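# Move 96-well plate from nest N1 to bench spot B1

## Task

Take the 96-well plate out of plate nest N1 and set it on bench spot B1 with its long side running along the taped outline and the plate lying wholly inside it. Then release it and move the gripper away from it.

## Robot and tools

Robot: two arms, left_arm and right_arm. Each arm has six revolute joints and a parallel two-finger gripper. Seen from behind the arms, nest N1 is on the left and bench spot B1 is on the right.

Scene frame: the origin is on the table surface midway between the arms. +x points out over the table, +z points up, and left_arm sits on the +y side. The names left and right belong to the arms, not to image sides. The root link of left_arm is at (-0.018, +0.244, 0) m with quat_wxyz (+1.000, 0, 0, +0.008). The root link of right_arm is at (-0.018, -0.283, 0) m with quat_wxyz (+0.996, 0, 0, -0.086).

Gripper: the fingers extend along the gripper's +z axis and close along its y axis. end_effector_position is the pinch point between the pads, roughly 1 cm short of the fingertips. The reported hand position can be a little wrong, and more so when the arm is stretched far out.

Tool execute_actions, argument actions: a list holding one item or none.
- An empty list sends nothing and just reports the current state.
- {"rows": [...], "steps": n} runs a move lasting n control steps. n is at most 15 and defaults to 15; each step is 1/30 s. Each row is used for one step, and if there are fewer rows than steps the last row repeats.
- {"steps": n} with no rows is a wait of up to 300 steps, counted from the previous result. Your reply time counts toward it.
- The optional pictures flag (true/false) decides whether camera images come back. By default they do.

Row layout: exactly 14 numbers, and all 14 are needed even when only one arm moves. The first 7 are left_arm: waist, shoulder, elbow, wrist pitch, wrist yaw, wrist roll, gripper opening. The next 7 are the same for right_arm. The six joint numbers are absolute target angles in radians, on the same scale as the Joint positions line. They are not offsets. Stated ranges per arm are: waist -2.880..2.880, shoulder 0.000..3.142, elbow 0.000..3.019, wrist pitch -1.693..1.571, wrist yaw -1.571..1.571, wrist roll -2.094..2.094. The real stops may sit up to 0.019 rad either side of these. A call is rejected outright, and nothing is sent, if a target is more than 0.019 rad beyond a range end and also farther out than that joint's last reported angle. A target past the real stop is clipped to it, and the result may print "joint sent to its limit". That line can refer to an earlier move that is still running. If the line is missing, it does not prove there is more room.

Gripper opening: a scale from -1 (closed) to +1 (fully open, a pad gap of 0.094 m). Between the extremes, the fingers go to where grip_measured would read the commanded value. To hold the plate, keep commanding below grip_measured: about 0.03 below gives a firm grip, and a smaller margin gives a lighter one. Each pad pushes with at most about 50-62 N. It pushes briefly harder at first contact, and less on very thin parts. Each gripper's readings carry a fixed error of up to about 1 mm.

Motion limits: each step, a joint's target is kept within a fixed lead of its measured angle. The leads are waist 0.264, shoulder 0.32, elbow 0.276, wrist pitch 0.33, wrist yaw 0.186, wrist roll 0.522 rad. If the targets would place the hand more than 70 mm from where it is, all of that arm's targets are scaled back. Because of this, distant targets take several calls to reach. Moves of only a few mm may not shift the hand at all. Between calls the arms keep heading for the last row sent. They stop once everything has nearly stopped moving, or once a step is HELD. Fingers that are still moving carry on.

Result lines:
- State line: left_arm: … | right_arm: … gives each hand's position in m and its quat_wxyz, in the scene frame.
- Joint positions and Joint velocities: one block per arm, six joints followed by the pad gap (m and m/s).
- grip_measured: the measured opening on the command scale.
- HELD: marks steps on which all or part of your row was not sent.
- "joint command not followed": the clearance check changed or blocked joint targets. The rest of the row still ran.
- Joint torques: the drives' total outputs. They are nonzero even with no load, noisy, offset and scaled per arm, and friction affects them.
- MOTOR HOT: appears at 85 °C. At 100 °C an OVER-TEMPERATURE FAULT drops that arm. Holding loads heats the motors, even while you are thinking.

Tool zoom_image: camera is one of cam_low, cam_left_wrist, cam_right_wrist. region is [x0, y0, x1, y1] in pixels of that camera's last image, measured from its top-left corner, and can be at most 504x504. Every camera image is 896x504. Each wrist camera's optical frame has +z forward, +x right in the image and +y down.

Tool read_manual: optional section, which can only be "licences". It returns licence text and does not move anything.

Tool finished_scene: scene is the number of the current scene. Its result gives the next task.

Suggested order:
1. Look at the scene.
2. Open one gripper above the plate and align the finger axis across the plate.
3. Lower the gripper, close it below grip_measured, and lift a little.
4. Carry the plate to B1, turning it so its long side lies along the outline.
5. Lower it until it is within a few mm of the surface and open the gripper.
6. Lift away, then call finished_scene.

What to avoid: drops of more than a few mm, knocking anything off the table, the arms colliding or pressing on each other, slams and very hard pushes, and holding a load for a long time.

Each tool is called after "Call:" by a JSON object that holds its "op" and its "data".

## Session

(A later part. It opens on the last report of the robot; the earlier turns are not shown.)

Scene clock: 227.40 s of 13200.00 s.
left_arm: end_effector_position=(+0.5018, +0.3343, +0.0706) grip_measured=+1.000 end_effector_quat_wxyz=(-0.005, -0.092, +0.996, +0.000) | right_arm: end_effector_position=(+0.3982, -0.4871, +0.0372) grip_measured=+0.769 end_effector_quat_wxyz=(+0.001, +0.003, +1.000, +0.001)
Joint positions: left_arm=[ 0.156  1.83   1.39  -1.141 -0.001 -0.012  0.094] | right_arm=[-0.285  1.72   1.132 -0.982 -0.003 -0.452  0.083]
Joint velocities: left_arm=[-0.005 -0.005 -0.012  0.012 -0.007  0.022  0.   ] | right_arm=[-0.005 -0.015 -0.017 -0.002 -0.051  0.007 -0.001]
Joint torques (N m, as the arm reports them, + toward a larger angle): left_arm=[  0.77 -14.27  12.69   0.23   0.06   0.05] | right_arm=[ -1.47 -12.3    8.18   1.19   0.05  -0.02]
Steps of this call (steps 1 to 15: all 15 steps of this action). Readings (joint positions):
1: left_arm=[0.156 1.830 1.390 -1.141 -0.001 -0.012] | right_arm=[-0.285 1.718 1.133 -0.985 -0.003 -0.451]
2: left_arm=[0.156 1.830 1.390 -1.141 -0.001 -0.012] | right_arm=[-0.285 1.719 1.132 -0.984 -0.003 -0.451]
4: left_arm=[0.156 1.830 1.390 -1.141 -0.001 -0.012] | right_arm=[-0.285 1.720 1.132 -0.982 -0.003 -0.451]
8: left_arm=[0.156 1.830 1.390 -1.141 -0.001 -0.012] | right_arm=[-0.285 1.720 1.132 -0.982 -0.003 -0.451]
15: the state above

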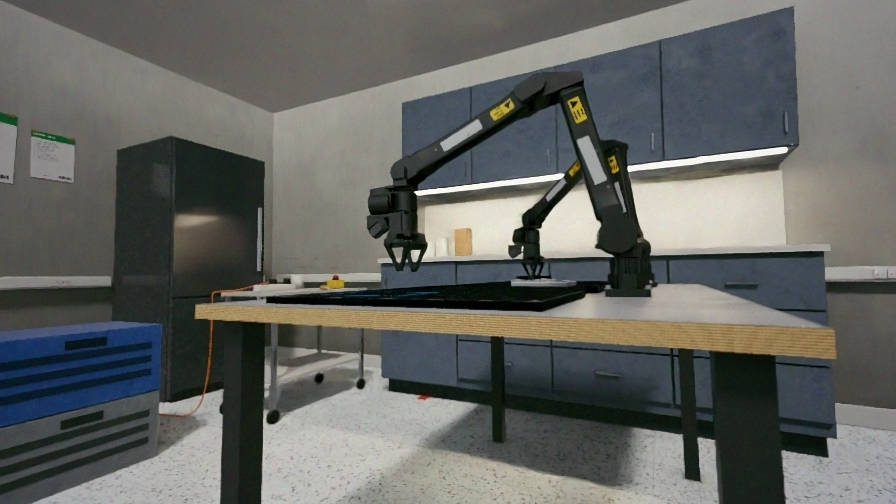

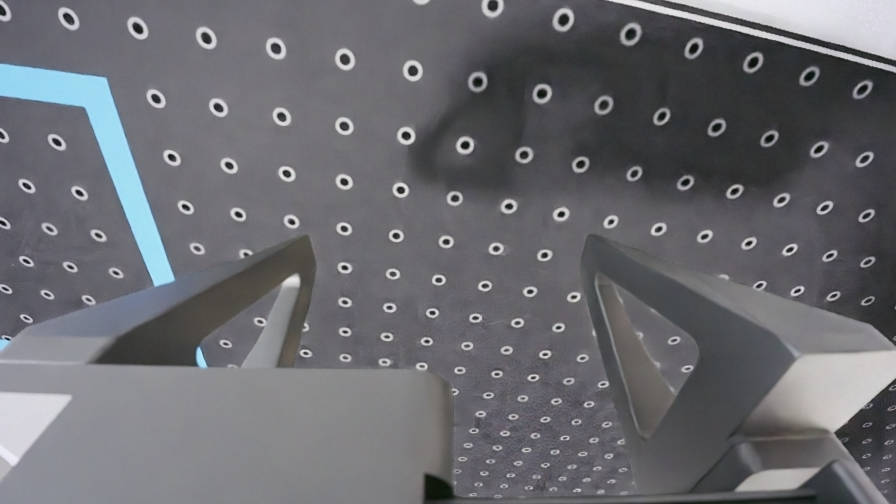

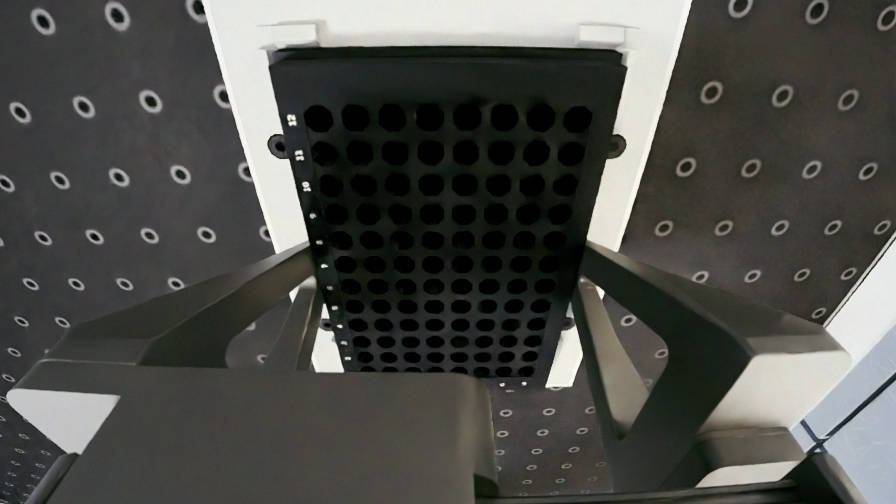

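Call:
{"op": "execute_actions", "data": {"actions": [{"rows":[[0.15,1.82,1.437,-1.15,0,0,1,-0.294,1.715,1.14,-0.98,0,-0.459,0.735],[0.15,1.82,1.437,-1.15,0,0,1,-0.294,1.705,1.143,-0.99,0,-0.459,0.735],[0.15,1.82,1.437,-1.15,0,0,1,-0.294,1.70,1.146,-0.994,0,-0.459,0.735],[0.15,1.82,1.437,-1.15,0,0,1,-0.294,1.695,1.148,-0.996,0,-0.459,0.735],[0.15,1.82,1.437,-1.15,0,0,1,-0.294,1.69,1.15,-0.998,0,-0.459,0.735],[0.15,1.82,1.437,-1.15,0,0,1,-0.294,1.685,1.152,-1.0,0,-0.459,0.735],[0.15,1.82,1.437,-1.15,0,0,1,-0.294,1.68,1.154,-1.002,0,-0.459,0.735],[0.15,1.82,1.437,-1.15,0,0,1,-0.294,1.675,1.156,-1.004,0,-0.459,0.735],[0.15,1.82,1.437,-1.15,0,0,1,-0.294,1.67,1.158,-1.006,0,-0.459,0.735],[0.15,1.82,1.437,-1.15,0,0,1,-0.294,1.665,1.16,-1.008,0,-0.459,0.735],[0.15,1.82,1.437,-1.15,0,0,1,-0.294,1.66,1.162,-1.01,0,-0.459,0.735],[0.15,1.82,1.437,-1.15,0,0,1,-0.294,1.655,1.164,-1.012,0,-0.459,0.735],[0.15,1.82,1.437,-1.15,0,0,1,-0.294,1.65,1.166,-1.014,0,-0.459,0.735],[0.15,1.82,1.437,-1.15,0,0,1,-0.294,1.645,1.168,-1.016,0,-0.459,0.735],[0.15,1.82,1.437,-1.15,0,0,1,-0.294,1.64,1.17,-1.018,0,-0.459,0.735]],"steps":15}], "pictures": false}}

Call:
{"op": "execute_actions", "data": {"actions": [{"rows":[[0.15,1.82,1.437,-1.15,0,0,1,-0.2925,1.6403,1.1705,-1.0182,0,-0.4568,0.735],[0.15,1.82,1.437,-1.15,0,0,1,-0.2882,1.6414,1.1718,-1.0187,0,-0.4504,0.735],[0.15,1.82,1.437,-1.15,0,0,1,-0.2811,1.643,1.174,-1.0196,0,-0.44,0.735],[0.15,1.82,1.437,-1.15,0,0,1,-0.2715,1.6452,1.1771,-1.0209,0,-0.4257,0.735],[0.15,1.82,1.437,-1.15,0,0,1,-0.2593,1.6481,1.1809,-1.0224,0,-0.4078,0.735],[0.15,1.82,1.437,-1.15,0,0,1,-0.2449,1.6514,1.1854,-1.0243,0,-0.3865,0.735],[0.15,1.82,1.437,-1.15,0,0,1,-0.2282,1.6553,1.1906,-1.0264,0,-0.3619,0.735],[0.15,1.82,1.437,-1.15,0,0,1,-0.2095,1.6596,1.1965,-1.0288,0,-0.3342,0.735],[0.15,1.82,1.437,-1.15,0,0,1,-0.1889,1.6644,1.203,-1.0314,0,-0.3037,0.735],[0.15,1.82,1.437,-1.15,0,0,1,-0.1664,1.6697,1.21,-1.0343,0,-0.2706,0.735],[0.15,1.82,1.437,-1.15,0,0,1,-0.1423,1.6753,1.2176,-1.0374,0,-0.235,0.735],[0.15,1.82,1.437,-1.15,0,0,1,-0.1167,1.6812,1.2256,-1.0406,0,-0.1971,0.735],[0.15,1.82,1.437,-1.15,0,0,1,-0.0896,1.6875,1.2341,-1.0441,0,-0.1572,0.735],[0.15,1.82,1.437,-1.15,0,0,1,-0.0613,1.6941,1.243,-1.0477,0,-0.1154,0.735],[0.15,1.82,1.437,-1.15,0,0,1,-0.0319,1.7009,1.2522,-1.0514,0,-0.0719,0.735]],"steps":15}], "pictures": false}}

Call:
{"op": "execute_actions", "data": {"actions": [{"rows":[[0.15,1.82,1.437,-1.15,0,0,1,-0.0015,1.708,1.2617,-1.0553,0,-0.027,0.735],[0.15,1.82,1.437,-1.15,0,0,1,0.0298,1.7153,1.2715,-1.0593,0,0.0192,0.735],[0.15,1.82,1.437,-1.15,0,0,1,0.0619,1.7227,1.2816,-1.0634,0,0.0665,0.735],[0.15,1.82,1.437,-1.15,0,0,1,0.0945,1.7303,1.2918,-1.0676,0,0.1147,0.735],[0.15,1.82,1.437,-1.15,0,0,1,0.1276,1.738,1.3022,-1.0718,0,0.1636,0.735],[0.15,1.82,1.437,-1.15,0,0,1,0.161,1.7458,1.3127,-1.0761,0,0.213,0.735],[0.15,1.82,1.437,-1.15,0,0,1,0.1947,1.7536,1.3232,-1.0804,0,0.2626,0.735],[0.15,1.82,1.437,-1.15,0,0,1,0.2283,1.7614,1.3338,-1.0846,0,0.3124,0.735],[0.15,1.82,1.437,-1.15,0,0,1,0.262,1.7692,1.3443,-1.0889,0,0.362,0.735],[0.15,1.82,1.437,-1.15,0,0,1,0.2954,1.777,1.3548,-1.0932,0,0.4114,0.735],[0.15,1.82,1.437,-1.15,0,0,1,0.3285,1.7847,1.3652,-1.0974,0,0.4603,0.735],[0.15,1.82,1.437,-1.15,0,0,1,0.3611,1.7923,1.3754,-1.1016,0,0.5085,0.735],[0.15,1.82,1.437,-1.15,0,0,1,0.3932,1.7997,1.3855,-1.1057,0,0.5558,0.735],[0.15,1.82,1.437,-1.15,0,0,1,0.4245,1.807,1.3953,-1.1097,0,0.602,0.735],[0.15,1.82,1.437,-1.15,0,0,1,0.4549,1.8141,1.4048,-1.1136,0,0.6469,0.735]],"steps":15}], "pictures": false}}

Call:
{"op": "execute_actions", "data": {"actions": [{"rows":[[0.15,1.82,1.437,-1.15,0,0,1,0.4843,1.8209,1.414,-1.1173,0,0.6904,0.735],[0.15,1.82,1.437,-1.15,0,0,1,0.5126,1.8275,1.4229,-1.1209,0,0.7322,0.735],[0.15,1.82,1.437,-1.15,0,0,1,0.5397,1.8338,1.4314,-1.1244,0,0.7721,0.735],[0.15,1.82,1.437,-1.15,0,0,1,0.5653,1.8397,1.4394,-1.1276,0,0.81,0.735],[0.15,1.82,1.437,-1.15,0,0,1,0.5894,1.8453,1.447,-1.1307,0,0.8456,0.735],[0.15,1.82,1.437,-1.15,0,0,1,0.6119,1.8506,1.454,-1.1336,0,0.8787,0.735],[0.15,1.82,1.437,-1.15,0,0,1,0.6325,1.8554,1.4605,-1.1362,0,0.9092,0.735],[0.15,1.82,1.437,-1.15,0,0,1,0.6512,1.8597,1.4664,-1.1386,0,0.9369,0.735],[0.15,1.82,1.437,-1.15,0,0,1,0.6679,1.8636,1.4716,-1.1407,0,0.9615,0.735],[0.15,1.82,1.437,-1.15,0,0,1,0.6823,1.8669,1.4761,-1.1426,0,0.9828,0.735],[0.15,1.82,1.437,-1.15,0,0,1,0.6945,1.8698,1.4799,-1.1441,0,1.0007,0.735],[0.15,1.82,1.437,-1.15,0,0,1,0.7041,1.872,1.483,-1.1454,0,1.015,0.735],[0.15,1.82,1.437,-1.15,0,0,1,0.7112,1.8736,1.4852,-1.1463,0,1.0254,0.735],[0.15,1.82,1.437,-1.15,0,0,1,0.7155,1.8747,1.4865,-1.1468,0,1.0318,0.735],[0.15,1.82,1.437,-1.15,0,0,1,0.717,1.875,1.487,-1.147,0,1.034,0.735]],"steps":15}], "pictures": false}}

Call:
{"op": "execute_actions", "data": {"actions": [{"steps":15}]}}

Scene clock: 324.23 s of 13200.00 s.
left_arm: end_effector_position=(+0.5018, +0.3343, +0.0706) grip_measured=+1.000 end_effector_quat_wxyz=(-0.005, -0.092, +0.996, +0.000) | right_arm: end_effector_position=(+0.3960, -0.4861, +0.0524) grip_measured=+0.769 end_effector_quat_wxyz=(+0.007, +0.003, +1.000, -0.002)
Joint positions: left_arm=[ 0.156  1.83   1.39  -1.141 -0.001 -0.012  0.094] | right_arm=[-0.285  1.685  1.132 -1.003 -0.003 -0.452  0.083]
Joint velocities: left_arm=[-0.015 -0.005  0.012  0.017  0.007  0.022  0.   ] | right_arm=[ 0.005 -0.21   0.002 -0.066 -0.051 -0.066  0.   ]
Joint torques (N m, as the arm reports them, + toward a larger angle): left_arm=[  0.36 -14.22  12.7    0.28   0.06   0.09] | right_arm=[ -1.43 -15.98  11.22   0.35   0.06   0.  ]
Steps of this call (steps 1 to 15: the robot went on to your last target; steps 16 to 90: nothing new was sent; then 93.33 s passed at rest; steps 91 to 105: all 15 steps of this action). Readings (joint positions):
91: left_arm=[0.156 1.830 1.390 -1.141 -0.001 -0.012] | right_arm=[-0.285 1.720 1.132 -0.982 -0.003 -0.452]
92: left_arm=[0.156 1.830 1.390 -1.141 -0.001 -0.012] | right_arm=[-0.285 1.720 1.132 -0.982 -0.003 -0.452]
94: left_arm=[0.156 1.830 1.390 -1.141 -0.001 -0.012] | right_arm=[-0.285 1.720 1.132 -0.982 -0.003 -0.452]
98: left_arm=[0.156 1.830 1.390 -1.141 -0.001 -0.012] | right_arm=[-0.285 1.718 1.132 -0.985 -0.003 -0.452]
105: the state above

Scene clock: 324.73 s of 13200.00 s.
left_arm: end_effector_position=(+0.5018, +0.3343, +0.0706) grip_measured=+1.000 end_effector_quat_wxyz=(-0.005, -0.092, +0.996, +0.000) | right_arm: end_effector_position=(+0.4431, -0.4150, +0.0773) grip_measured=+0.769 end_effector_quat_wxyz=(+0.026, +0.027, +0.999, -0.006)
Joint positions: left_arm=[ 0.156  1.83   1.39  -1.141 -0.001 -0.012  0.094] | right_arm=[-0.107  1.673  1.19  -1.034 -0.001 -0.225  0.083]
Joint velocities: left_arm=[ 0.005 -0.015  0.007 -0.002 -0.037 -0.007  0.   ] | right_arm=[ 0.923  0.122  0.325 -0.071 -0.051  1.106 -0.   ]
Joint torques (N m, as the arm reports them, + toward a larger angle): left_arm=[  0.55 -14.33  12.62   0.36   0.07   0.1 ] | right_arm=[  0.19 -11.68  12.05   0.36  -0.02   0.1 ]
Steps of this call (steps 1 to 15: all 15 steps of this action). Readings (joint positions):
1: left_arm=[0.156 1.830 1.390 -1.141 -0.001 -0.012] | right_arm=[-0.285 1.679 1.132 -1.005 -0.003 -0.452]
2: left_arm=[0.156 1.830 1.390 -1.141 -0.001 -0.012] | right_arm=[-0.285 1.674 1.132 -1.006 -0.003 -0.452]
4: left_arm=[0.156 1.830 1.390 -1.141 -0.001 -0.012] | right_arm=[-0.285 1.666 1.132 -1.008 -0.003 -0.449]
8: left_arm=[0.156 1.830 1.390 -1.141 -0.001 -0.012] | right_arm=[-0.266 1.665 1.139 -1.015 -0.001 -0.408]
15: the state above

Scene clock: 325.23 s of 13200.00 s.
left_arm: end_effector_position=(+0.5018, +0.3343, +0.0706) grip_measured=+1.000 end_effector_quat_wxyz=(-0.005, -0.092, +0.996, +0.000) | right_arm: end_effector_position=(+0.4917, -0.1689, +0.0728) grip_measured=+0.769 end_effector_quat_wxyz=(+0.013, +0.109, +0.994, +0.005)
Joint positions: left_arm=[ 0.156  1.83   1.39  -1.141 -0.001 -0.012  0.094] | right_arm=[ 0.393  1.793  1.342 -1.093 -0.001  0.439  0.083]
Joint velocities: left_arm=[ 0.005 -0.005 -0.012 -0.017 -0.037  0.022  0.   ] | right_arm=[ 0.962  0.2    0.281 -0.129 -0.037  1.326 -0.   ]
Joint torques (N m, as the arm reports them, + toward a larger angle): left_arm=[  0.62 -14.12  12.63   0.27   0.05   0.07] | right_arm=[ -0.46 -14.53  12.44   0.27   0.03   0.1 ]
Steps of this call (steps 1 to 15: all 15 steps of this action). Readings (joint positions):
1: left_arm=[0.156 1.830 1.390 -1.141 -0.001 -0.012] | right_arm=[-0.074 1.678 1.202 -1.037 -0.001 -0.190]
2: left_arm=[0.156 1.830 1.390 -1.141 -0.001 -0.012] | right_arm=[-0.042 1.684 1.213 -1.040 -0.001 -0.152]
4: left_arm=[0.156 1.830 1.390 -1.141 -0.001 -0.012] | right_arm=[0.025 1.698 1.235 -1.047 -0.001 -0.071]
8: left_arm=[0.156 1.830 1.390 -1.141 -0.001 -0.012] | right_arm=[0.159 1.733 1.274 -1.063 -0.001 0.107]
15: the state above

Scene clock: 325.73 s of 13200.00 s.
left_arm: end_effector_position=(+0.5018, +0.3343, +0.0706) grip_measured=+1.000 end_effector_quat_wxyz=(-0.005, -0.092, +0.996, +0.000) | right_arm: end_effector_position=(+0.4487, +0.0020, +0.0708) grip_measured=+0.769 end_effector_quat_wxyz=(+0.004, +0.203, +0.979, +0.004)
Joint positions: left_arm=[ 0.156  1.83   1.39  -1.141 -0.001 -0.012  0.094] | right_arm=[ 0.721  1.861  1.437 -1.134 -0.001  0.958  0.083]
Joint velocities: left_arm=[-0.015  0.005 -0.007 -0.007 -0.007 -0.037  0.   ] | right_arm=[ 0.181  0.015  0.037 -0.022 -0.007  0.476 -0.001]
Joint torques (N m, as the arm reports them, + toward a larger angle): left_arm=[  0.47 -14.41  12.62   0.3    0.05   0.09] | right_arm=[ -1.74 -15.49  12.71   0.26   0.07   0.14]
Steps of this call (steps 1 to 15: all 15 steps of this action). Readings (joint positions):
1: left_arm=[0.156 1.830 1.390 -1.141 -0.001 -0.012] | right_arm=[0.425 1.800 1.351 -1.097 -0.001 0.485]
2: left_arm=[0.156 1.830 1.390 -1.141 -0.001 -0.012] | right_arm=[0.456 1.807 1.361 -1.101 -0.001 0.531]
4: left_arm=[0.156 1.830 1.390 -1.141 -0.001 -0.012] | right_arm=[0.516 1.819 1.379 -1.108 -0.001 0.619]
8: left_arm=[0.156 1.830 1.390 -1.141 -0.001 -0.012] | right_arm=[0.619 1.840 1.409 -1.121 -0.001 0.776]
15: the state above

Scene clock: 326.23 s of 13200.00 s.
left_arm: end_effector_position=(+0.5018, +0.3343, +0.0706) grip_measured=+1.000 end_effector_quat_wxyz=(-0.005, -0.092, +0.996, +0.000) | right_arm: end_effector_position=(+0.4472, +0.0038, +0.0703) grip_measured=+0.769 end_effector_quat_wxyz=(+0.003, +0.233, +0.972, +0.003)
Joint positions: left_arm=[ 0.156  1.83   1.39  -1.141 -0.001 -0.012  0.094] | right_arm=[ 0.725  1.862  1.437 -1.136 -0.001  1.024  0.083]
Joint velocities: left_arm=[-0.015 -0.005 -0.012 -0.012  0.051  0.095  0.   ] | right_arm=[-0.015  0.005 -0.007  0.002 -0.007  0.007 -0.001]
Joint torques (N m, as the arm reports them, + toward a larger angle): left_arm=[  0.5  -14.57  12.59   0.27   0.07   0.08] | right_arm=[ -1.43 -15.23  12.75   0.27   0.07   0.13]
Steps of this call (steps 1 to 15: the robot went on to your last target). Readings (joint positions):
1: left_arm=[0.156 1.830 1.390 -1.141 -0.001 -0.012] | right_arm=[0.726 1.862 1.437 -1.135 -0.001 0.971]
2: left_arm=[0.156 1.830 1.390 -1.141 -0.001 -0.012] | right_arm=[0.728 1.862 1.437 -1.135 -0.001 0.982]
4: left_arm=[0.156 1.830 1.390 -1.141 -0.001 -0.012] | right_arm=[0.727 1.862 1.437 -1.136 -0.001 0.998]
8: left_arm=[0.156 1.830 1.390 -1.141 -0.001 -0.012] | right_arm=[0.725 1.862 1.437 -1.136 -0.001 1.015]
15: the state above

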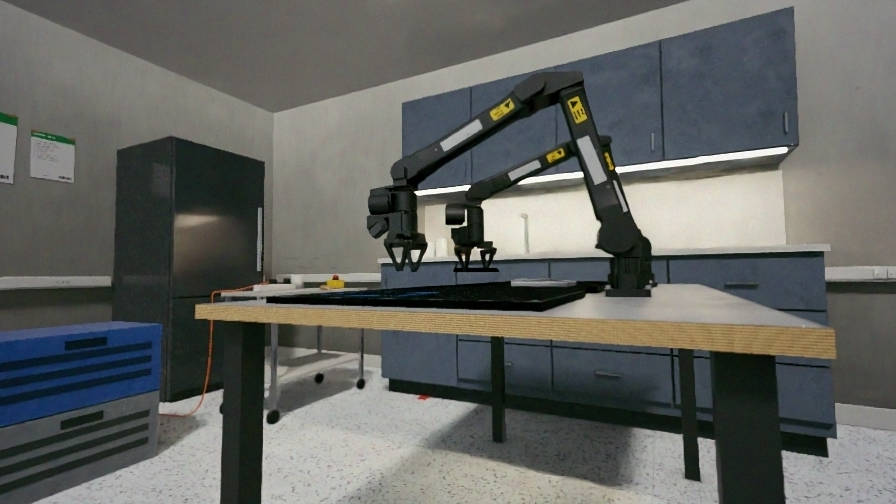

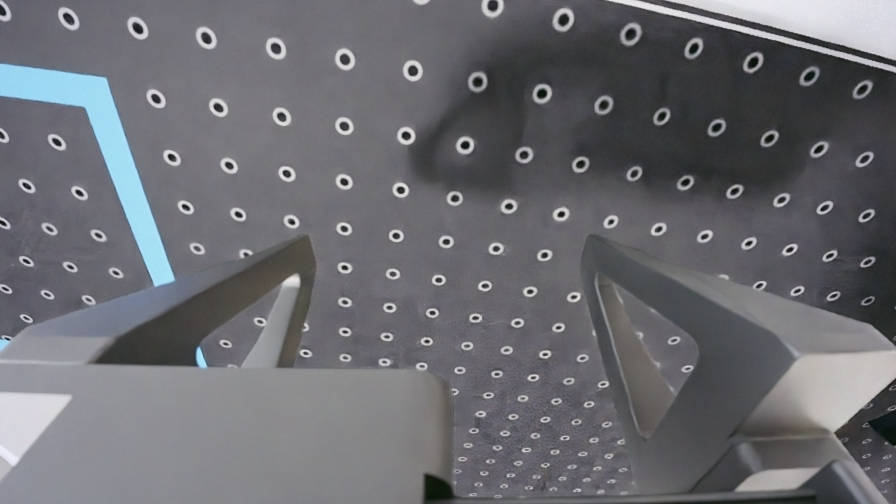

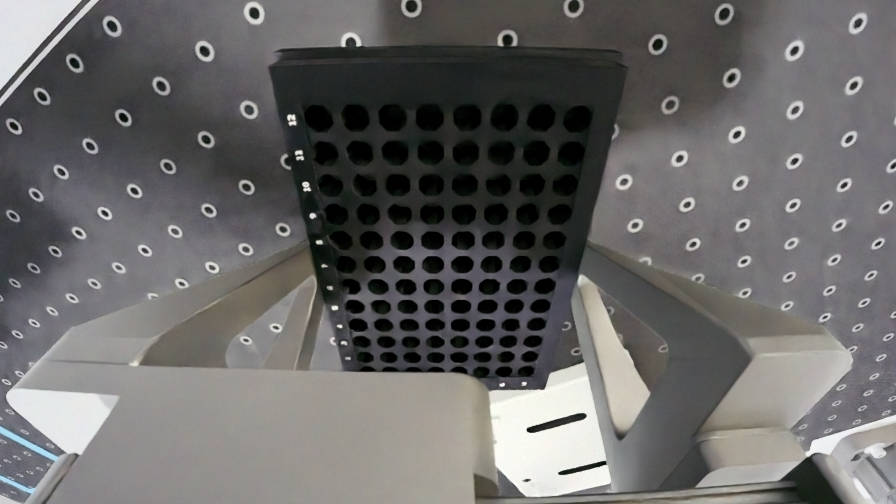

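Call:
{"op": "execute_actions", "data": {"actions": [{"rows":[[0.15,1.82,1.437,-1.15,0,0,1,0.717,1.8762,1.4429,-1.1217,0,1.034,0.735],[0.15,1.82,1.437,-1.15,0,0,1,0.717,1.8768,1.4425,-1.1209,0,1.034,0.735],[0.15,1.82,1.437,-1.15,0,0,1,0.717,1.8777,1.4419,-1.1195,0,1.034,0.735],[0.15,1.82,1.437,-1.15,0,0,1,0.717,1.8789,1.4412,-1.1177,0,1.034,0.735],[0.15,1.82,1.437,-1.15,0,0,1,0.717,1.8805,1.4402,-1.1154,0,1.034,0.735],[0.15,1.82,1.437,-1.15,0,0,1,0.717,1.8823,1.439,-1.1127,0,1.034,0.735],[0.15,1.82,1.437,-1.15,0,0,1,0.717,1.8843,1.4378,-1.1097,0,1.034,0.735],[0.15,1.82,1.437,-1.15,0,0,1,0.717,1.8866,1.4363,-1.1064,0,1.034,0.735],[0.15,1.82,1.437,-1.15,0,0,1,0.717,1.8891,1.4348,-1.1028,0,1.034,0.735],[0.15,1.82,1.437,-1.15,0,0,1,0.717,1.8917,1.4331,-1.0989,0,1.034,0.735],[0.15,1.82,1.437,-1.15,0,0,1,0.717,1.8944,1.4314,-1.0949,0,1.034,0.735],[0.15,1.82,1.437,-1.15,0,0,1,0.717,1.8973,1.4296,-1.0907,0,1.034,0.735],[0.15,1.82,1.437,-1.15,0,0,1,0.717,1.9002,1.4278,-1.0863,0,1.034,0.735],[0.15,1.82,1.437,-1.15,0,0,1,0.717,1.9032,1.4259,-1.0819,0,1.034,0.735],[0.15,1.82,1.437,-1.15,0,0,1,0.717,1.9063,1.424,-1.0775,0,1.034,0.735]],"steps":15}], "pictures": false}}

Call:
{"op": "execute_actions", "data": {"actions": [{"rows":[[0.15,1.82,1.437,-1.15,0,0,1,0.717,1.9093,1.4221,-1.0731,0,1.034,0.735],[0.15,1.82,1.437,-1.15,0,0,1,0.717,1.9123,1.4202,-1.0687,0,1.034,0.735],[0.15,1.82,1.437,-1.15,0,0,1,0.717,1.9152,1.4184,-1.0643,0,1.034,0.735],[0.15,1.82,1.437,-1.15,0,0,1,0.717,1.9181,1.4166,-1.0601,0,1.034,0.735],[0.15,1.82,1.437,-1.15,0,0,1,0.717,1.9208,1.4149,-1.0561,0,1.034,0.735],[0.15,1.82,1.437,-1.15,0,0,1,0.717,1.9234,1.4132,-1.0522,0,1.034,0.735],[0.15,1.82,1.437,-1.15,0,0,1,0.717,1.9259,1.4117,-1.0486,0,1.034,0.735],[0.15,1.82,1.437,-1.15,0,0,1,0.717,1.9282,1.4102,-1.0453,0,1.034,0.735],[0.15,1.82,1.437,-1.15,0,0,1,0.717,1.9302,1.409,-1.0423,0,1.034,0.735],[0.15,1.82,1.437,-1.15,0,0,1,0.717,1.932,1.4078,-1.0396,0,1.034,0.735],[0.15,1.82,1.437,-1.15,0,0,1,0.717,1.9336,1.4068,-1.0373,0,1.034,0.735],[0.15,1.82,1.437,-1.15,0,0,1,0.717,1.9348,1.4061,-1.0355,0,1.034,0.735],[0.15,1.82,1.437,-1.15,0,0,1,0.717,1.9357,1.4055,-1.0341,0,1.034,0.735],[0.15,1.82,1.437,-1.15,0,0,1,0.717,1.9363,1.4051,-1.0333,0,1.034,0.735],[0.15,1.82,1.437,-1.15,0,0,1,0.717,1.9365,1.405,-1.033,0,1.034,0.735]],"steps":15}], "pictures": false}}

Call:
{"op": "execute_actions", "data": {"actions": [{"steps":8}], "pictures": false}}

Scene clock: 377.90 s of 13200.00 s.
left_arm: end_effector_position=(+0.5018, +0.3343, +0.0706) grip_measured=+1.000 end_effector_quat_wxyz=(-0.005, -0.092, +0.996, +0.000) | right_arm: end_effector_position=(+0.4484, +0.0046, +0.0539) grip_measured=+0.769 end_effector_quat_wxyz=(+0.003, +0.235, +0.972, +0.004)
Joint positions: left_arm=[ 0.156  1.83   1.39  -1.141 -0.001 -0.012  0.094] | right_arm=[ 0.725  1.884  1.422 -1.099 -0.001  1.026  0.083]
Joint velocities: left_arm=[-0.015 -0.005 -0.002  0.002 -0.022  0.022  0.   ] | right_arm=[-0.005  0.103 -0.071  0.12   0.051 -0.066  0.   ]
Joint torques (N m, as the arm reports them, + toward a larger angle): left_arm=[  0.55 -14.35  12.63   0.3    0.04   0.08] | right_arm=[ -1.4  -14.96   8.75   1.1    0.06   0.13]
Steps of this call (steps 1 to 15: the robot went on to your last target; steps 16 to 90: nothing new was sent; then 48.17 s passed at rest; steps 91 to 105: all 15 steps of this action). Readings (joint positions):
91: left_arm=[0.156 1.830 1.390 -1.141 -0.001 -0.012] | right_arm=[0.725 1.862 1.437 -1.136 -0.001 1.026]
92: left_arm=[0.156 1.830 1.390 -1.141 -0.001 -0.012] | right_arm=[0.725 1.862 1.437 -1.136 -0.001 1.026]
94: left_arm=[0.156 1.830 1.390 -1.141 -0.001 -0.012] | right_arm=[0.725 1.863 1.437 -1.134 -0.001 1.026]
98: left_arm=[0.156 1.830 1.390 -1.141 -0.001 -0.012] | right_arm=[0.725 1.865 1.434 -1.125 -0.001 1.026]
105: the state above

Scene clock: 378.40 s of 13200.00 s.
left_arm: end_effector_position=(+0.5018, +0.3343, +0.0706) grip_measured=+1.000 end_effector_quat_wxyz=(-0.005, -0.092, +0.996, +0.000) | right_arm: end_effector_position=(+0.4481, +0.0042, +0.0263) grip_measured=+0.769 end_effector_quat_wxyz=(-0.000, +0.235, +0.972, +0.000)
Joint positions: left_arm=[ 0.156  1.83   1.39  -1.141 -0.001 -0.012  0.094] | right_arm=[ 0.725  1.922  1.4   -1.048 -0.001  1.027  0.083]
Joint velocities: left_arm=[-0.005 -0.005  0.012 -0.002  0.037 -0.007  0.   ] | right_arm=[ 0.005 -0.005 -0.002  0.027 -0.037  0.022  0.   ]
Joint torques (N m, as the arm reports them, + toward a larger angle): left_arm=[  0.5  -14.41  12.73   0.4    0.05   0.07] | right_arm=[ -1.62 -15.63   8.46   1.14   0.06   0.12]
Steps of this call (steps 1 to 15: all 15 steps of this action). Readings (joint positions):
1: left_arm=[0.156 1.830 1.390 -1.141 -0.001 -0.012] | right_arm=[0.725 1.888 1.420 -1.095 -0.001 1.026]
2: left_arm=[0.156 1.830 1.390 -1.141 -0.001 -0.012] | right_arm=[0.725 1.891 1.418 -1.090 -0.001 1.026]
4: left_arm=[0.156 1.830 1.390 -1.141 -0.001 -0.012] | right_arm=[0.725 1.899 1.413 -1.082 -0.001 1.026]
8: left_arm=[0.156 1.830 1.390 -1.141 -0.001 -0.012] | right_arm=[0.725 1.912 1.406 -1.066 -0.001 1.026]
15: the state above

Scene clock: 378.67 s of 13200.00 s.
left_arm: end_effector_position=(+0.5018, +0.3343, +0.0706) grip_measured=+1.000 end_effector_quat_wxyz=(-0.005, -0.092, +0.996, +0.000) | right_arm: end_effector_position=(+0.4484, +0.0044, +0.0263) grip_measured=+0.769 end_effector_quat_wxyz=(+0.000, +0.235, +0.972, +0.001)
Joint positions: left_arm=[ 0.156  1.83   1.39  -1.141 -0.001 -0.012  0.094] | right_arm=[ 0.725  1.922  1.4   -1.046 -0.001  1.027  0.083]
Joint velocities: left_arm=[ 0.005 -0.005 -0.017 -0.002  0.007  0.022  0.   ] | right_arm=[-0.005 -0.015 -0.002 -0.007 -0.022  0.066  0.   ]
Joint torques (N m, as the arm reports them, + toward a larger angle): left_arm=[  0.58 -14.56  12.64   0.37   0.05   0.07] | right_arm=[ -1.37 -15.3    8.47   1.2    0.07   0.13]
Steps of this call (steps 1 to 8: the robot went on to your last target). Readings (joint positions):
1: left_arm=[0.156 1.830 1.390 -1.141 -0.001 -0.012] | right_arm=[0.725 1.922 1.400 -1.048 -0.001 1.027]
2: left_arm=[0.156 1.830 1.390 -1.141 -0.001 -0.012] | right_arm=[0.725 1.922 1.400 -1.047 -0.001 1.027]
4: left_arm=[0.156 1.830 1.390 -1.141 -0.001 -0.012] | right_arm=[0.725 1.922 1.400 -1.046 -0.001 1.027]
8: the state above

Call:
{"op": "execute_actions", "data": {"actions": [{"rows":[[0.15,1.82,1.437,-1.15,0,0.01,1,0.717,1.9375,1.405,-1.033,0,1.034,0.735],[0.15,1.82,1.437,-1.15,0,0.01,1,0.717,1.9385,1.405,-1.033,0,1.034,0.735],[0.15,1.82,1.437,-1.15,0,0.01,1,0.717,1.9395,1.405,-1.033,0,1.034,0.735],[0.15,1.82,1.437,-1.15,0,0.01,1,0.717,1.9405,1.405,-1.033,0,1.034,0.735],[0.15,1.82,1.437,-1.15,0,0.01,1,0.717,1.9415,1.405,-1.033,0,1.034,0.735],[0.15,1.82,1.437,-1.15,0,0.01,1,0.717,1.9415,1.405,-1.033,0,1.034,0.735],[0.15,1.82,1.437,-1.15,0,0.01,1,0.717,1.9415,1.405,-1.033,0,1.034,0.735],[0.15,1.82,1.437,-1.15,0,0.01,1,0.717,1.9415,1.405,-1.033,0,1.034,0.735],[0.15,1.82,1.437,-1.15,0,0.01,1,0.717,1.93,1.405,-1.04,0,1.034,0.76],[0.15,1.82,1.437,-1.15,0,0.01,1,0.717,1.928,1.405,-1.045,0,1.034,0.79],[0.15,1.82,1.437,-1.15,0,0.01,1,0.717,1.928,1.405,-1.045,0,1.034,0.83],[0.15,1.82,1.437,-1.15,0,0.01,1,0.717,1.928,1.405,-1.045,0,1.034,0.88],[0.15,1.82,1.437,-1.15,0,0.01,1,0.717,1.928,1.405,-1.045,0,1.034,0.94],[0.15,1.82,1.437,-1.15,0,0.01,1,0.717,1.92,1.405,-1.05,0,1.034,1],[0.15,1.82,1.437,-1.15,0,0.01,1,0.717,1.91,1.405,-1.055,0,1.034,1]],"steps":15}], "pictures": false}}

Call:
{"op": "execute_actions", "data": {"actions": [{"rows":[[0.15,1.82,1.437,-1.15,0,0.01,1,0.717,1.897,1.405,-1.055,0,1.034,1],[0.15,1.82,1.437,-1.15,0,0.01,1,0.717,1.892,1.405,-1.055,0,1.034,1],[0.15,1.82,1.437,-1.15,0,0.01,1,0.717,1.887,1.405,-1.055,0,1.034,1],[0.15,1.82,1.437,-1.15,0,0.01,1,0.717,1.882,1.405,-1.055,0,1.034,1],[0.15,1.82,1.437,-1.15,0,0.01,1,0.717,1.877,1.405,-1.055,0,1.034,1],[0.15,1.82,1.437,-1.15,0,0.01,1,0.717,1.872,1.405,-1.057,0,1.034,1],[0.15,1.82,1.437,-1.15,0,0.01,1,0.717,1.867,1.405,-1.059,0,1.034,1],[0.15,1.82,1.437,-1.15,0,0.01,1,0.717,1.862,1.405,-1.061,0,1.034,1],[0.15,1.82,1.437,-1.15,0,0.01,1,0.717,1.857,1.405,-1.063,0,1.034,1],[0.15,1.82,1.437,-1.15,0,0.01,1,0.717,1.852,1.405,-1.065,0,1.034,1],[0.15,1.82,1.437,-1.15,0,0.01,1,0.717,1.847,1.405,-1.067,0,1.034,1],[0.15,1.82,1.437,-1.15,0,0.01,1,0.717,1.842,1.405,-1.069,0,1.034,1],[0.15,1.82,1.437,-1.15,0,0.01,1,0.717,1.837,1.405,-1.071,0,1.034,1],[0.15,1.82,1.437,-1.15,0,0.01,1,0.717,1.832,1.405,-1.073,0,1.034,1],[0.15,1.82,1.437,-1.15,0,0.01,1,0.717,1.827,1.405,-1.075,0,1.034,1]],"steps":15}], "pictures": false}}

Call:
{"op": "execute_actions", "data": {"actions": [{"rows":[[0.148,1.82,1.437,-1.15,0,0.01,1,0.714,1.822,1.404,-1.075,0,1.031,1],[0.142,1.82,1.437,-1.15,0,0.01,1,0.707,1.814,1.4,-1.073,0,1.021,1],[0.132,1.82,1.437,-1.15,0,0.01,1,0.694,1.803,1.394,-1.072,0,1.005,1],[0.119,1.82,1.437,-1.15,0,0.01,1,0.677,1.787,1.385,-1.069,0,0.984,1],[0.103,1.82,1.437,-1.15,0,0.01,1,0.656,1.766,1.375,-1.066,0,0.957,1],[0.084,1.82,1.437,-1.15,0,0.01,1,0.632,1.741,1.363,-1.062,0,0.926,1],[0.062,1.82,1.437,-1.15,0,0.01,1,0.604,1.713,1.349,-1.058,0,0.891,1],[0.038,1.82,1.437,-1.15,0,0.01,1,0.574,1.682,1.334,-1.053,0,0.853,1],[0.012,1.82,1.437,-1.15,0,0.01,1,0.541,1.648,1.318,-1.048,0,0.811,1],[-0.015,1.82,1.437,-1.15,0,0.01,1,0.505,1.613,1.3,-1.043,0,0.766,1],[-0.044,1.82,1.437,-1.15,0,0.01,1,0.468,1.575,1.282,-1.037,0,0.719,1],[-0.074,1.82,1.437,-1.15,0,0.01,1,0.429,1.536,1.262,-1.031,0,0.67,1],[-0.105,1.82,1.437,-1.15,0,0.01,1,0.39,1.496,1.243,-1.025,0,0.62,1],[-0.137,1.82,1.437,-1.15,0,0.01,1,0.349,1.455,1.223,-1.019,0,0.569,1],[-0.169,1.82,1.437,-1.15,0,0.01,1,0.309,1.414,1.203,-1.013,0,0.517,1]],"steps":15}], "pictures": false}}

Call:
{"op": "execute_actions", "data": {"actions": [{"rows":[[-0.2,1.82,1.437,-1.15,0,0.01,1,0.268,1.372,1.182,-1.006,0,0.465,1],[-0.232,1.82,1.437,-1.15,0,0.01,1,0.227,1.331,1.162,-1.0,0,0.414,1],[-0.263,1.82,1.437,-1.15,0,0.01,1,0.188,1.291,1.143,-0.994,0,0.364,1],[-0.293,1.82,1.437,-1.15,0,0.01,1,0.149,1.252,1.123,-0.988,0,0.315,1],[-0.322,1.82,1.437,-1.15,0,0.01,1,0.112,1.214,1.105,-0.982,0,0.268,1],[-0.349,1.82,1.437,-1.15,0,0.01,1,0.076,1.179,1.087,-0.977,0,0.223,1],[-0.375,1.82,1.437,-1.15,0,0.01,1,0.043,1.145,1.071,-0.972,0,0.181,1],[-0.399,1.82,1.437,-1.15,0,0.01,1,0.013,1.114,1.056,-0.967,0,0.143,1],[-0.421,1.82,1.437,-1.15,0,0.01,1,-0.015,1.086,1.042,-0.963,0,0.108,1],[-0.44,1.82,1.437,-1.15,0,0.01,1,-0.039,1.061,1.03,-0.959,0,0.077,1],[-0.456,1.82,1.437,-1.15,0,0.01,1,-0.06,1.04,1.02,-0.956,0,0.05,1],[-0.469,1.82,1.437,-1.15,0,0.01,1,-0.077,1.023,1.011,-0.954,0,0.029,1],[-0.479,1.82,1.437,-1.15,0,0.01,1,-0.09,1.011,1.005,-0.952,0,0.013,1],[-0.485,1.82,1.437,-1.15,0,0.01,1,-0.097,1.003,1.001,-0.95,0,0.003,1],[-0.487,1.82,1.437,-1.15,0,0.01,1,-0.1,1,1,-0.95,0,0,1]],"steps":15}], "pictures": false}}

Call:
{"op": "execute_actions", "data": {"actions": [{"steps":15}]}}

Scene clock: 457.37 s of 13200.00 s.
left_arm: end_effector_position=(+0.5018, +0.3343, +0.0706) grip_measured=+1.000 end_effector_quat_wxyz=(-0.005, -0.088, +0.996, -0.000) | right_arm: end_effector_position=(+0.4484, +0.0044, +0.0261) grip_measured=+1.000 end_effector_quat_wxyz=(+0.000, +0.235, +0.972, +0.001)
Joint positions: left_arm=[ 0.156  1.83   1.39  -1.141 -0.001 -0.004  0.094] | right_arm=[ 0.725  1.922  1.4   -1.046 -0.001  1.027  0.094]
Joint velocities: left_arm=[-0.005  0.005  0.007 -0.002 -0.022  0.022  0.   ] | right_arm=[-0.005  0.005 -0.007 -0.002 -0.007 -0.066  0.   ]
Joint torques (N m, as the arm reports them, + toward a larger angle): left_arm=[  0.92 -14.56  12.67   0.38   0.05   0.14] | right_arm=[ -1.3  -17.46   8.47   0.28   0.08   0.12]
Steps of this call (steps 1 to 15: the robot went on to your last target; steps 16 to 90: nothing new was sent; then 75.20 s passed at rest; steps 91 to 105: all 15 steps of this action). Readings (joint positions):
91: left_arm=[0.156 1.830 1.390 -1.141 -0.001 -0.011] | right_arm=[0.725 1.922 1.400 -1.046 -0.001 1.027]
92: left_arm=[0.156 1.830 1.390 -1.141 -0.001 -0.009] | right_arm=[0.725 1.922 1.400 -1.046 -0.001 1.027]
94: left_arm=[0.156 1.830 1.390 -1.141 -0.001 -0.007] | right_arm=[0.725 1.922 1.400 -1.046 -0.001 1.027]
98: left_arm=[0.156 1.830 1.390 -1.141 -0.001 -0.005] | right_arm=[0.725 1.922 1.400 -1.046 -0.001 1.027]
105: the state above

Scene clock: 457.87 s of 13200.00 s.
left_arm: end_effector_position=(+0.5018, +0.3343, +0.0706) grip_measured=+1.000 end_effector_quat_wxyz=(-0.005, -0.088, +0.996, -0.000) | right_arm: end_effector_position=(+0.4493, +0.0049, +0.0521) grip_measured=+1.000 end_effector_quat_wxyz=(+0.013, +0.235, +0.972, +0.013)
Joint positions: left_arm=[ 0.156  1.83   1.39  -1.141 -0.001 -0.003  0.094] | right_arm=[ 0.725  1.873  1.4   -1.061 -0.001  1.027  0.094]
Joint velocities: left_arm=[-0.005 -0.015 -0.012  0.007 -0.066  0.007  0.   ] | right_arm=[-0.015 -0.21   0.002 -0.066 -0.007 -0.007  0.   ]
Joint torques (N m, as the arm reports them, + toward a larger angle): left_arm=[  0.29 -14.19  12.68   0.27   0.06   0.11] | right_arm=[ -1.18 -18.83   8.73   0.36   0.08   0.12]
Steps of this call (steps 1 to 15: all 15 steps of this action). Readings (joint positions):
1: left_arm=[0.156 1.830 1.390 -1.141 -0.001 -0.004] | right_arm=[0.725 1.922 1.400 -1.046 -0.001 1.027]
2: left_arm=[0.156 1.830 1.390 -1.141 -0.001 -0.003] | right_arm=[0.725 1.922 1.400 -1.046 -0.001 1.027]
4: left_arm=[0.156 1.830 1.390 -1.141 -0.001 -0.003] | right_arm=[0.725 1.922 1.400 -1.046 -0.001 1.027]
8: left_arm=[0.156 1.830 1.390 -1.141 -0.001 -0.003] | right_arm=[0.725 1.914 1.400 -1.048 -0.001 1.027]
15: the state above

Scene clock: 458.37 s of 13200.00 s.
left_arm: end_effector_position=(+0.5080, +0.2036, +0.0706) grip_measured=+1.000 end_effector_quat_wxyz=(-0.005, +0.037, +0.999, +0.001) | right_arm: end_effector_position=(+0.4657, -0.1416, +0.1329) grip_measured=+1.000 end_effector_quat_wxyz=(+0.073, +0.246, +0.966, +0.044)
Joint positions: left_arm=[-0.093  1.83   1.39  -1.141 -0.001 -0.003  0.094] | right_arm=[ 0.457  1.606  1.255 -1.049 -0.001  0.782  0.094]
Joint velocities: left_arm=[-1.109 -0.005 -0.007  0.007  0.051 -0.022  0.   ] | right_arm=[-1.06  -0.904 -0.427  0.144  0.007 -0.872  0.   ]
Joint torques (N m, as the arm reports them, + toward a larger angle): left_arm=[  0.38 -14.19  12.6    0.35   0.07   0.11] | right_arm=[ -0.78 -16.49   9.14   1.32   0.05   0.  ]
Steps of this call (steps 1 to 15: all 15 steps of this action). Readings (joint positions):
1: left_arm=[0.156 1.830 1.390 -1.141 -0.001 -0.003] | right_arm=[0.725 1.865 1.400 -1.062 -0.001 1.027]
2: left_arm=[0.156 1.830 1.390 -1.141 -0.001 -0.003] | right_arm=[0.725 1.859 1.399 -1.063 -0.001 1.027]
4: left_arm=[0.152 1.830 1.390 -1.141 -0.001 -0.003] | right_arm=[0.720 1.843 1.394 -1.063 -0.001 1.019]
8: left_arm=[0.113 1.830 1.390 -1.141 -0.001 -0.003] | right_arm=[0.671 1.784 1.351 -1.063 -0.001 0.959]
15: the state above

Scene clock: 458.87 s of 13200.00 s.
left_arm: end_effector_position=(+0.4503, +0.0014, +0.0706) grip_measured=+1.000 end_effector_quat_wxyz=(-0.005, +0.236, +0.972, +0.002) | right_arm: end_effector_position=(+0.3617, -0.3933, +0.2846) grip_measured=+1.000 end_effector_quat_wxyz=(+0.295, +0.203, +0.934, -0.021)
Joint positions: left_arm=[-0.494  1.83   1.39  -1.141 -0.001 -0.002  0.094] | right_arm=[-0.109  1.     1.004 -0.975  0.002  0.145  0.094]
Joint velocities: left_arm=[-0.239 -0.015 -0.002 -0.002  0.007 -0.022  0.   ] | right_arm=[-0.396 -0.786 -0.076  0.007 -0.066 -0.945  0.   ]
Joint torques (N m, as the arm reports them, + toward a larger angle): left_arm=[  2.72 -14.36  12.66   0.32   0.05   0.08] | right_arm=[ 1.53 -1.8  10.33  2.53 -0.09 -0.04]
Steps of this call (steps 1 to 15: all 15 steps of this action). Readings (joint positions):
1: left_arm=[-0.130 1.830 1.390 -1.141 -0.001 -0.003] | right_arm=[0.420 1.574 1.239 -1.044 -0.001 0.751]
2: left_arm=[-0.167 1.830 1.390 -1.141 -0.001 -0.003] | right_arm=[0.383 1.540 1.223 -1.040 -0.001 0.718]
4: left_arm=[-0.239 1.830 1.390 -1.141 -0.001 -0.003] | right_arm=[0.307 1.469 1.188 -1.030 -0.001 0.647]
8: left_arm=[-0.365 1.830 1.390 -1.141 -0.001 -0.002] | right_arm=[0.146 1.305 1.113 -1.008 -0.001 0.480]
15: the state above

Scene clock: 459.37 s of 13200.00 s.
left_arm: end_effector_position=(+0.4510, +0.0026, +0.0706) grip_measured=+1.000 end_effector_quat_wxyz=(-0.005, +0.235, +0.972, +0.002) | right_arm: end_effector_position=(+0.3591, -0.3925, +0.2787) grip_measured=+1.000 end_effector_quat_wxyz=(+0.290, +0.141, +0.946, -0.040)
Joint positions: left_arm=[-0.491  1.83   1.39  -1.141 -0.001 -0.002  0.094] | right_arm=[-0.109  0.995  0.988 -0.968  0.002  0.013  0.094]
Joint velocities: left_arm=[-0.005 -0.015  0.002  0.012 -0.066  0.007  0.   ] | right_arm=[-0.005 -0.005  0.012  0.002 -0.051  0.022  0.   ]
Joint torques (N m, as the arm reports them, + toward a larger angle): left_arm=[  2.14 -14.33  12.59   0.33   0.04   0.08] | right_arm=[-0.09 -4.98 11.14  2.25 -0.11 -0.01]
Steps of this call (steps 1 to 15: the robot went on to your last target). Readings (joint positions):
1: left_arm=[-0.500 1.830 1.390 -1.141 -0.001 -0.002] | right_arm=[-0.117 0.979 1.004 -0.974 0.002 0.118]
2: left_arm=[-0.504 1.830 1.390 -1.141 -0.001 -0.002] | right_arm=[-0.118 0.966 1.004 -0.972 0.002 0.097]
4: left_arm=[-0.503 1.830 1.390 -1.141 -0.001 -0.002] | right_arm=[-0.114 0.963 1.003 -0.969 0.002 0.064]
8: left_arm=[-0.495 1.830 1.390 -1.141 -0.001 -0.002] | right_arm=[-0.109 0.984 0.995 -0.968 0.002 0.031]
15: the state above

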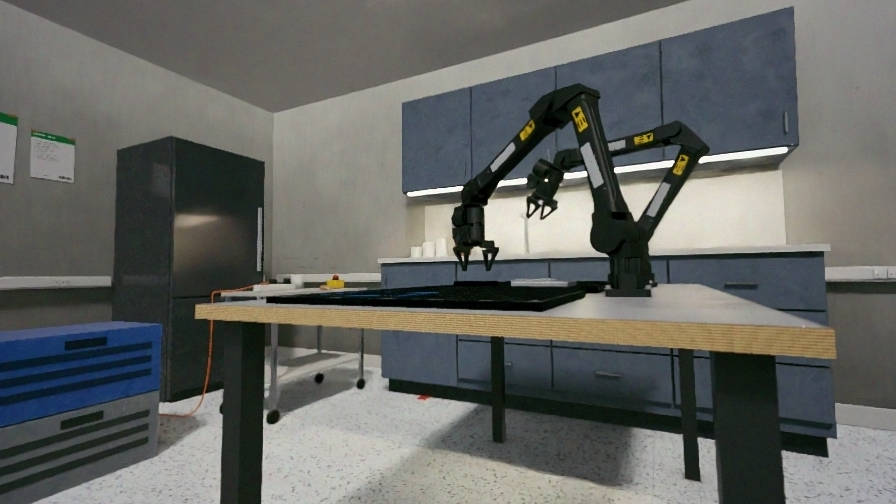

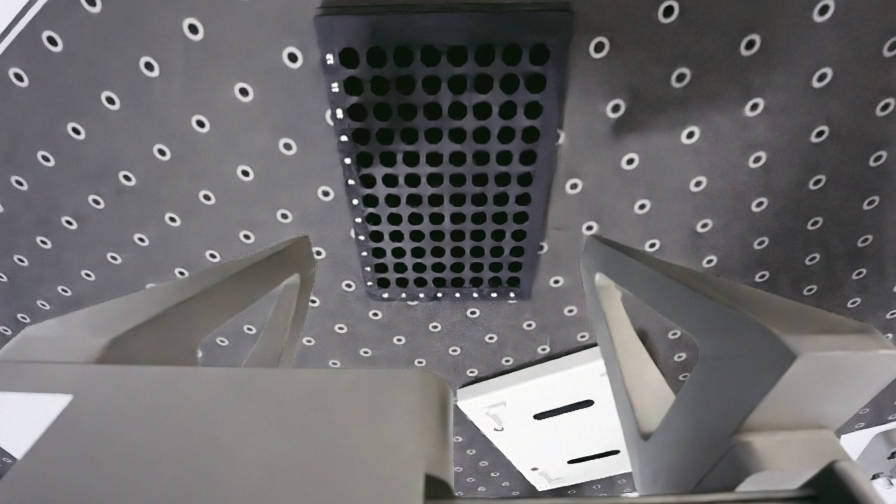

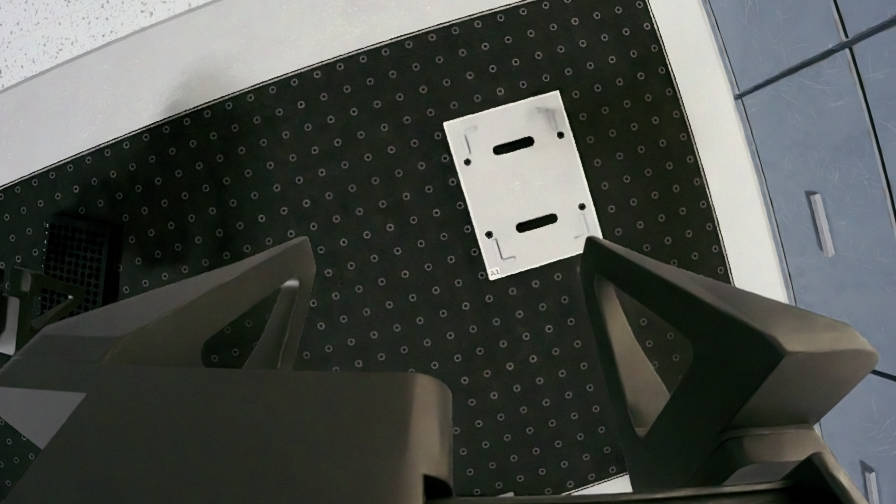

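Call:
{"op": "execute_actions", "data": {"actions": [{"rows":[[-0.487,1.8443,1.3958,-1.1254,0,-0.005,1,-0.1,1,1,-0.95,0,0,1],[-0.487,1.8451,1.3952,-1.1238,0,-0.012,1,-0.1,1,1,-0.95,0,0,1],[-0.487,1.8465,1.3942,-1.1213,0,-0.018,1,-0.1,1,1,-0.95,0,0,1],[-0.487,1.8483,1.393,-1.118,0,-0.022,1,-0.1,1,1,-0.95,0,0,1],[-0.487,1.8504,1.3915,-1.114,0,-0.022,1,-0.1,1,1,-0.95,0,0,1],[-0.487,1.8529,1.3897,-1.1094,0,-0.022,1,-0.1,1,1,-0.95,0,0,1],[-0.487,1.8556,1.3878,-1.1043,0,-0.022,1,-0.1,1,1,-0.95,0,0,1],[-0.487,1.8584,1.3858,-1.0989,0,-0.022,1,-0.1,1,1,-0.95,0,0,1],[-0.487,1.8614,1.3837,-1.0933,0,-0.022,1,-0.1,1,1,-0.95,0,0,1],[-0.487,1.8645,1.3815,-1.0875,0,-0.022,1,-0.1,1,1,-0.95,0,0,1],[-0.487,1.8676,1.3793,-1.0817,0,-0.022,1,-0.1,1,1,-0.95,0,0,1],[-0.487,1.8706,1.3772,-1.0761,0,-0.022,1,-0.1,1,1,-0.95,0,0,1],[-0.487,1.8734,1.3752,-1.0707,0,-0.022,1,-0.1,1,1,-0.95,0,0,1],[-0.487,1.8761,1.3733,-1.0656,0,-0.022,1,-0.1,1,1,-0.95,0,0,1],[-0.487,1.8786,1.3715,-1.061,0,-0.022,1,-0.1,1,1,-0.95,0,0,1]],"steps":15}], "pictures": false}}

Call:
{"op": "execute_actions", "data": {"actions": [{"rows":[[-0.487,1.8807,1.37,-1.057,0,-0.022,1,-0.1,1,1,-0.95,0,0,1],[-0.487,1.8825,1.3688,-1.0537,0,-0.022,1,-0.1,1,1,-0.95,0,0,1],[-0.487,1.8839,1.3678,-1.0512,0,-0.022,1,-0.1,1,1,-0.95,0,0,1],[-0.487,1.8847,1.3672,-1.0496,0,-0.022,1,-0.1,1,1,-0.95,0,0,1],[-0.487,1.885,1.367,-1.049,0,-0.022,1,-0.1,1,1,-0.95,0,0,1]],"steps":12}]}}

Scene clock: 501.47 s of 13200.00 s.
left_arm: end_effector_position=(+0.4557, +0.0002, +0.0547) grip_measured=+1.000 end_effector_quat_wxyz=(+0.005, +0.231, +0.973, -0.001) | right_arm: end_effector_position=(+0.3591, -0.3925, +0.2787) grip_measured=+1.000 end_effector_quat_wxyz=(+0.290, +0.138, +0.946, -0.041)
Joint positions: left_arm=[-0.491  1.849  1.372 -1.084 -0.001 -0.009  0.094] | right_arm=[-0.109  0.995  0.988 -0.968  0.002  0.008  0.094]
Joint velocities: left_arm=[-0.005  0.122 -0.066  0.149 -0.022 -0.007  0.   ] | right_arm=[-0.015 -0.024 -0.002  0.012  0.051 -0.022  0.   ]
Joint torques (N m, as the arm reports them, + toward a larger angle): left_arm=[  1.27 -12.48   8.94   1.26   0.05  -0.16] | right_arm=[-0.21 -5.   11.25  2.32 -0.11 -0.01]
Steps of this call (steps 1 to 15: the robot went on to your last target; steps 16 to 90: nothing new was sent; then 38.60 s passed at rest; steps 91 to 105: all 15 steps of this action). Readings (joint positions):
91: left_arm=[-0.491 1.830 1.390 -1.140 -0.001 -0.002] | right_arm=[-0.109 0.995 0.988 -0.968 0.002 0.008]
92: left_arm=[-0.491 1.830 1.390 -1.140 -0.001 -0.002] | right_arm=[-0.109 0.995 0.988 -0.968 0.002 0.008]
94: left_arm=[-0.491 1.830 1.390 -1.136 -0.001 -0.003] | right_arm=[-0.109 0.995 0.988 -0.968 0.002 0.008]
98: left_arm=[-0.491 1.830 1.387 -1.121 -0.001 -0.007] | right_arm=[-0.109 0.995 0.988 -0.968 0.002 0.008]
105: the state above

Scene clock: 501.87 s of 13200.00 s.
left_arm: end_effector_position=(+0.4542, +0.0010, +0.0394) grip_measured=+1.000 end_effector_quat_wxyz=(-0.001, +0.231, +0.973, +0.001) | right_arm: end_effector_position=(+0.3591, -0.3925, +0.2787) grip_measured=+1.000 end_effector_quat_wxyz=(+0.290, +0.138, +0.946, -0.041)
Joint positions: left_arm=[-0.491  1.871  1.36  -1.062 -0.001 -0.009  0.094] | right_arm=[-0.109  0.995  0.988 -0.968  0.002  0.008  0.094]
Joint velocities: left_arm=[-0.005 -0.015 -0.027  0.012 -0.037 -0.037  0.   ] | right_arm=[ 0.005 -0.005  0.012  0.002 -0.007  0.022  0.   ]
Joint torques (N m, as the arm reports them, + toward a larger angle): left_arm=[  1.31 -12.64   9.04   1.11   0.07  -0.14] | right_arm=[-0.21 -5.19 11.23  2.32 -0.1  -0.01]
Steps of this call (steps 1 to 12: all 12 steps of this action). Readings (joint positions):
1: left_arm=[-0.491 1.853 1.370 -1.079 -0.001 -0.009] | right_arm=[-0.109 0.995 0.988 -0.968 0.002 0.008]
2: left_arm=[-0.491 1.857 1.368 -1.075 -0.001 -0.009] | right_arm=[-0.109 0.995 0.988 -0.968 0.002 0.008]
4: left_arm=[-0.491 1.864 1.363 -1.068 -0.001 -0.009] | right_arm=[-0.109 0.995 0.988 -0.968 0.002 0.008]
8: left_arm=[-0.491 1.871 1.360 -1.063 -0.001 -0.009] | right_arm=[-0.109 0.995 0.988 -0.968 0.002 0.008]
12: the state above

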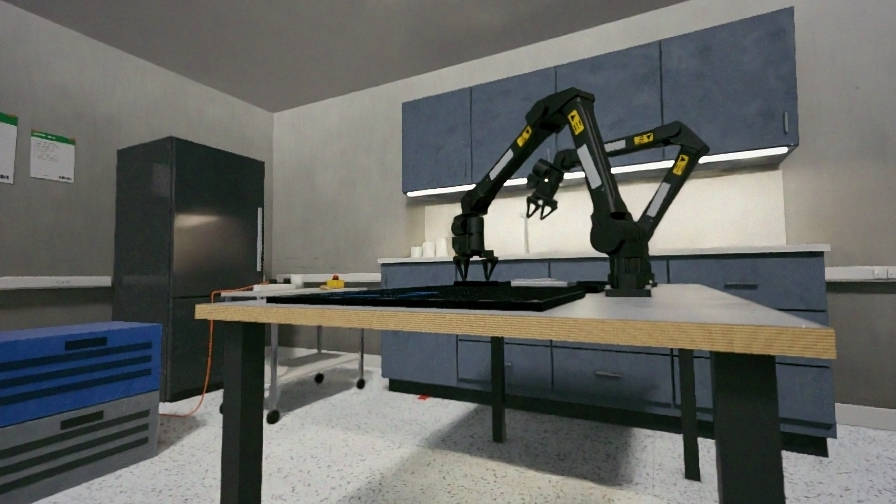

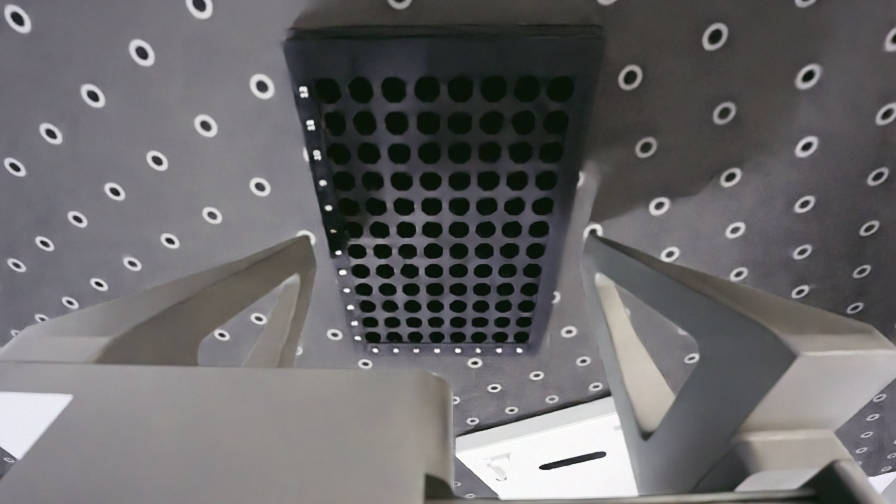

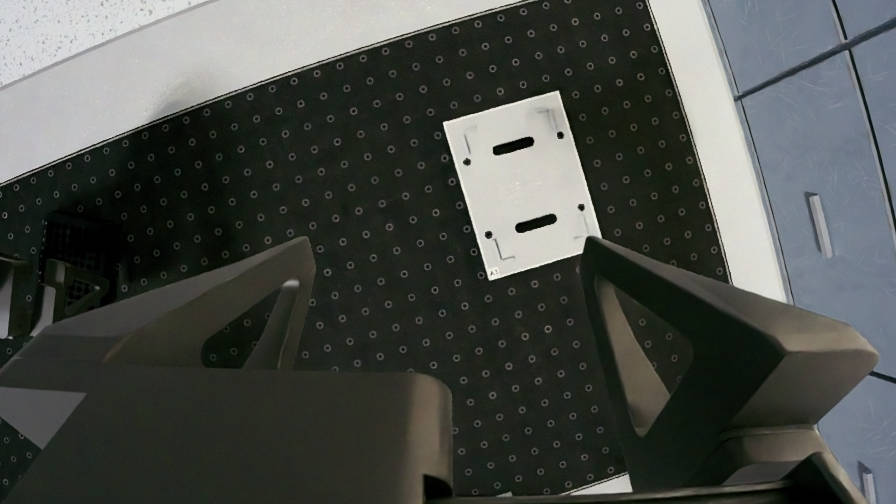

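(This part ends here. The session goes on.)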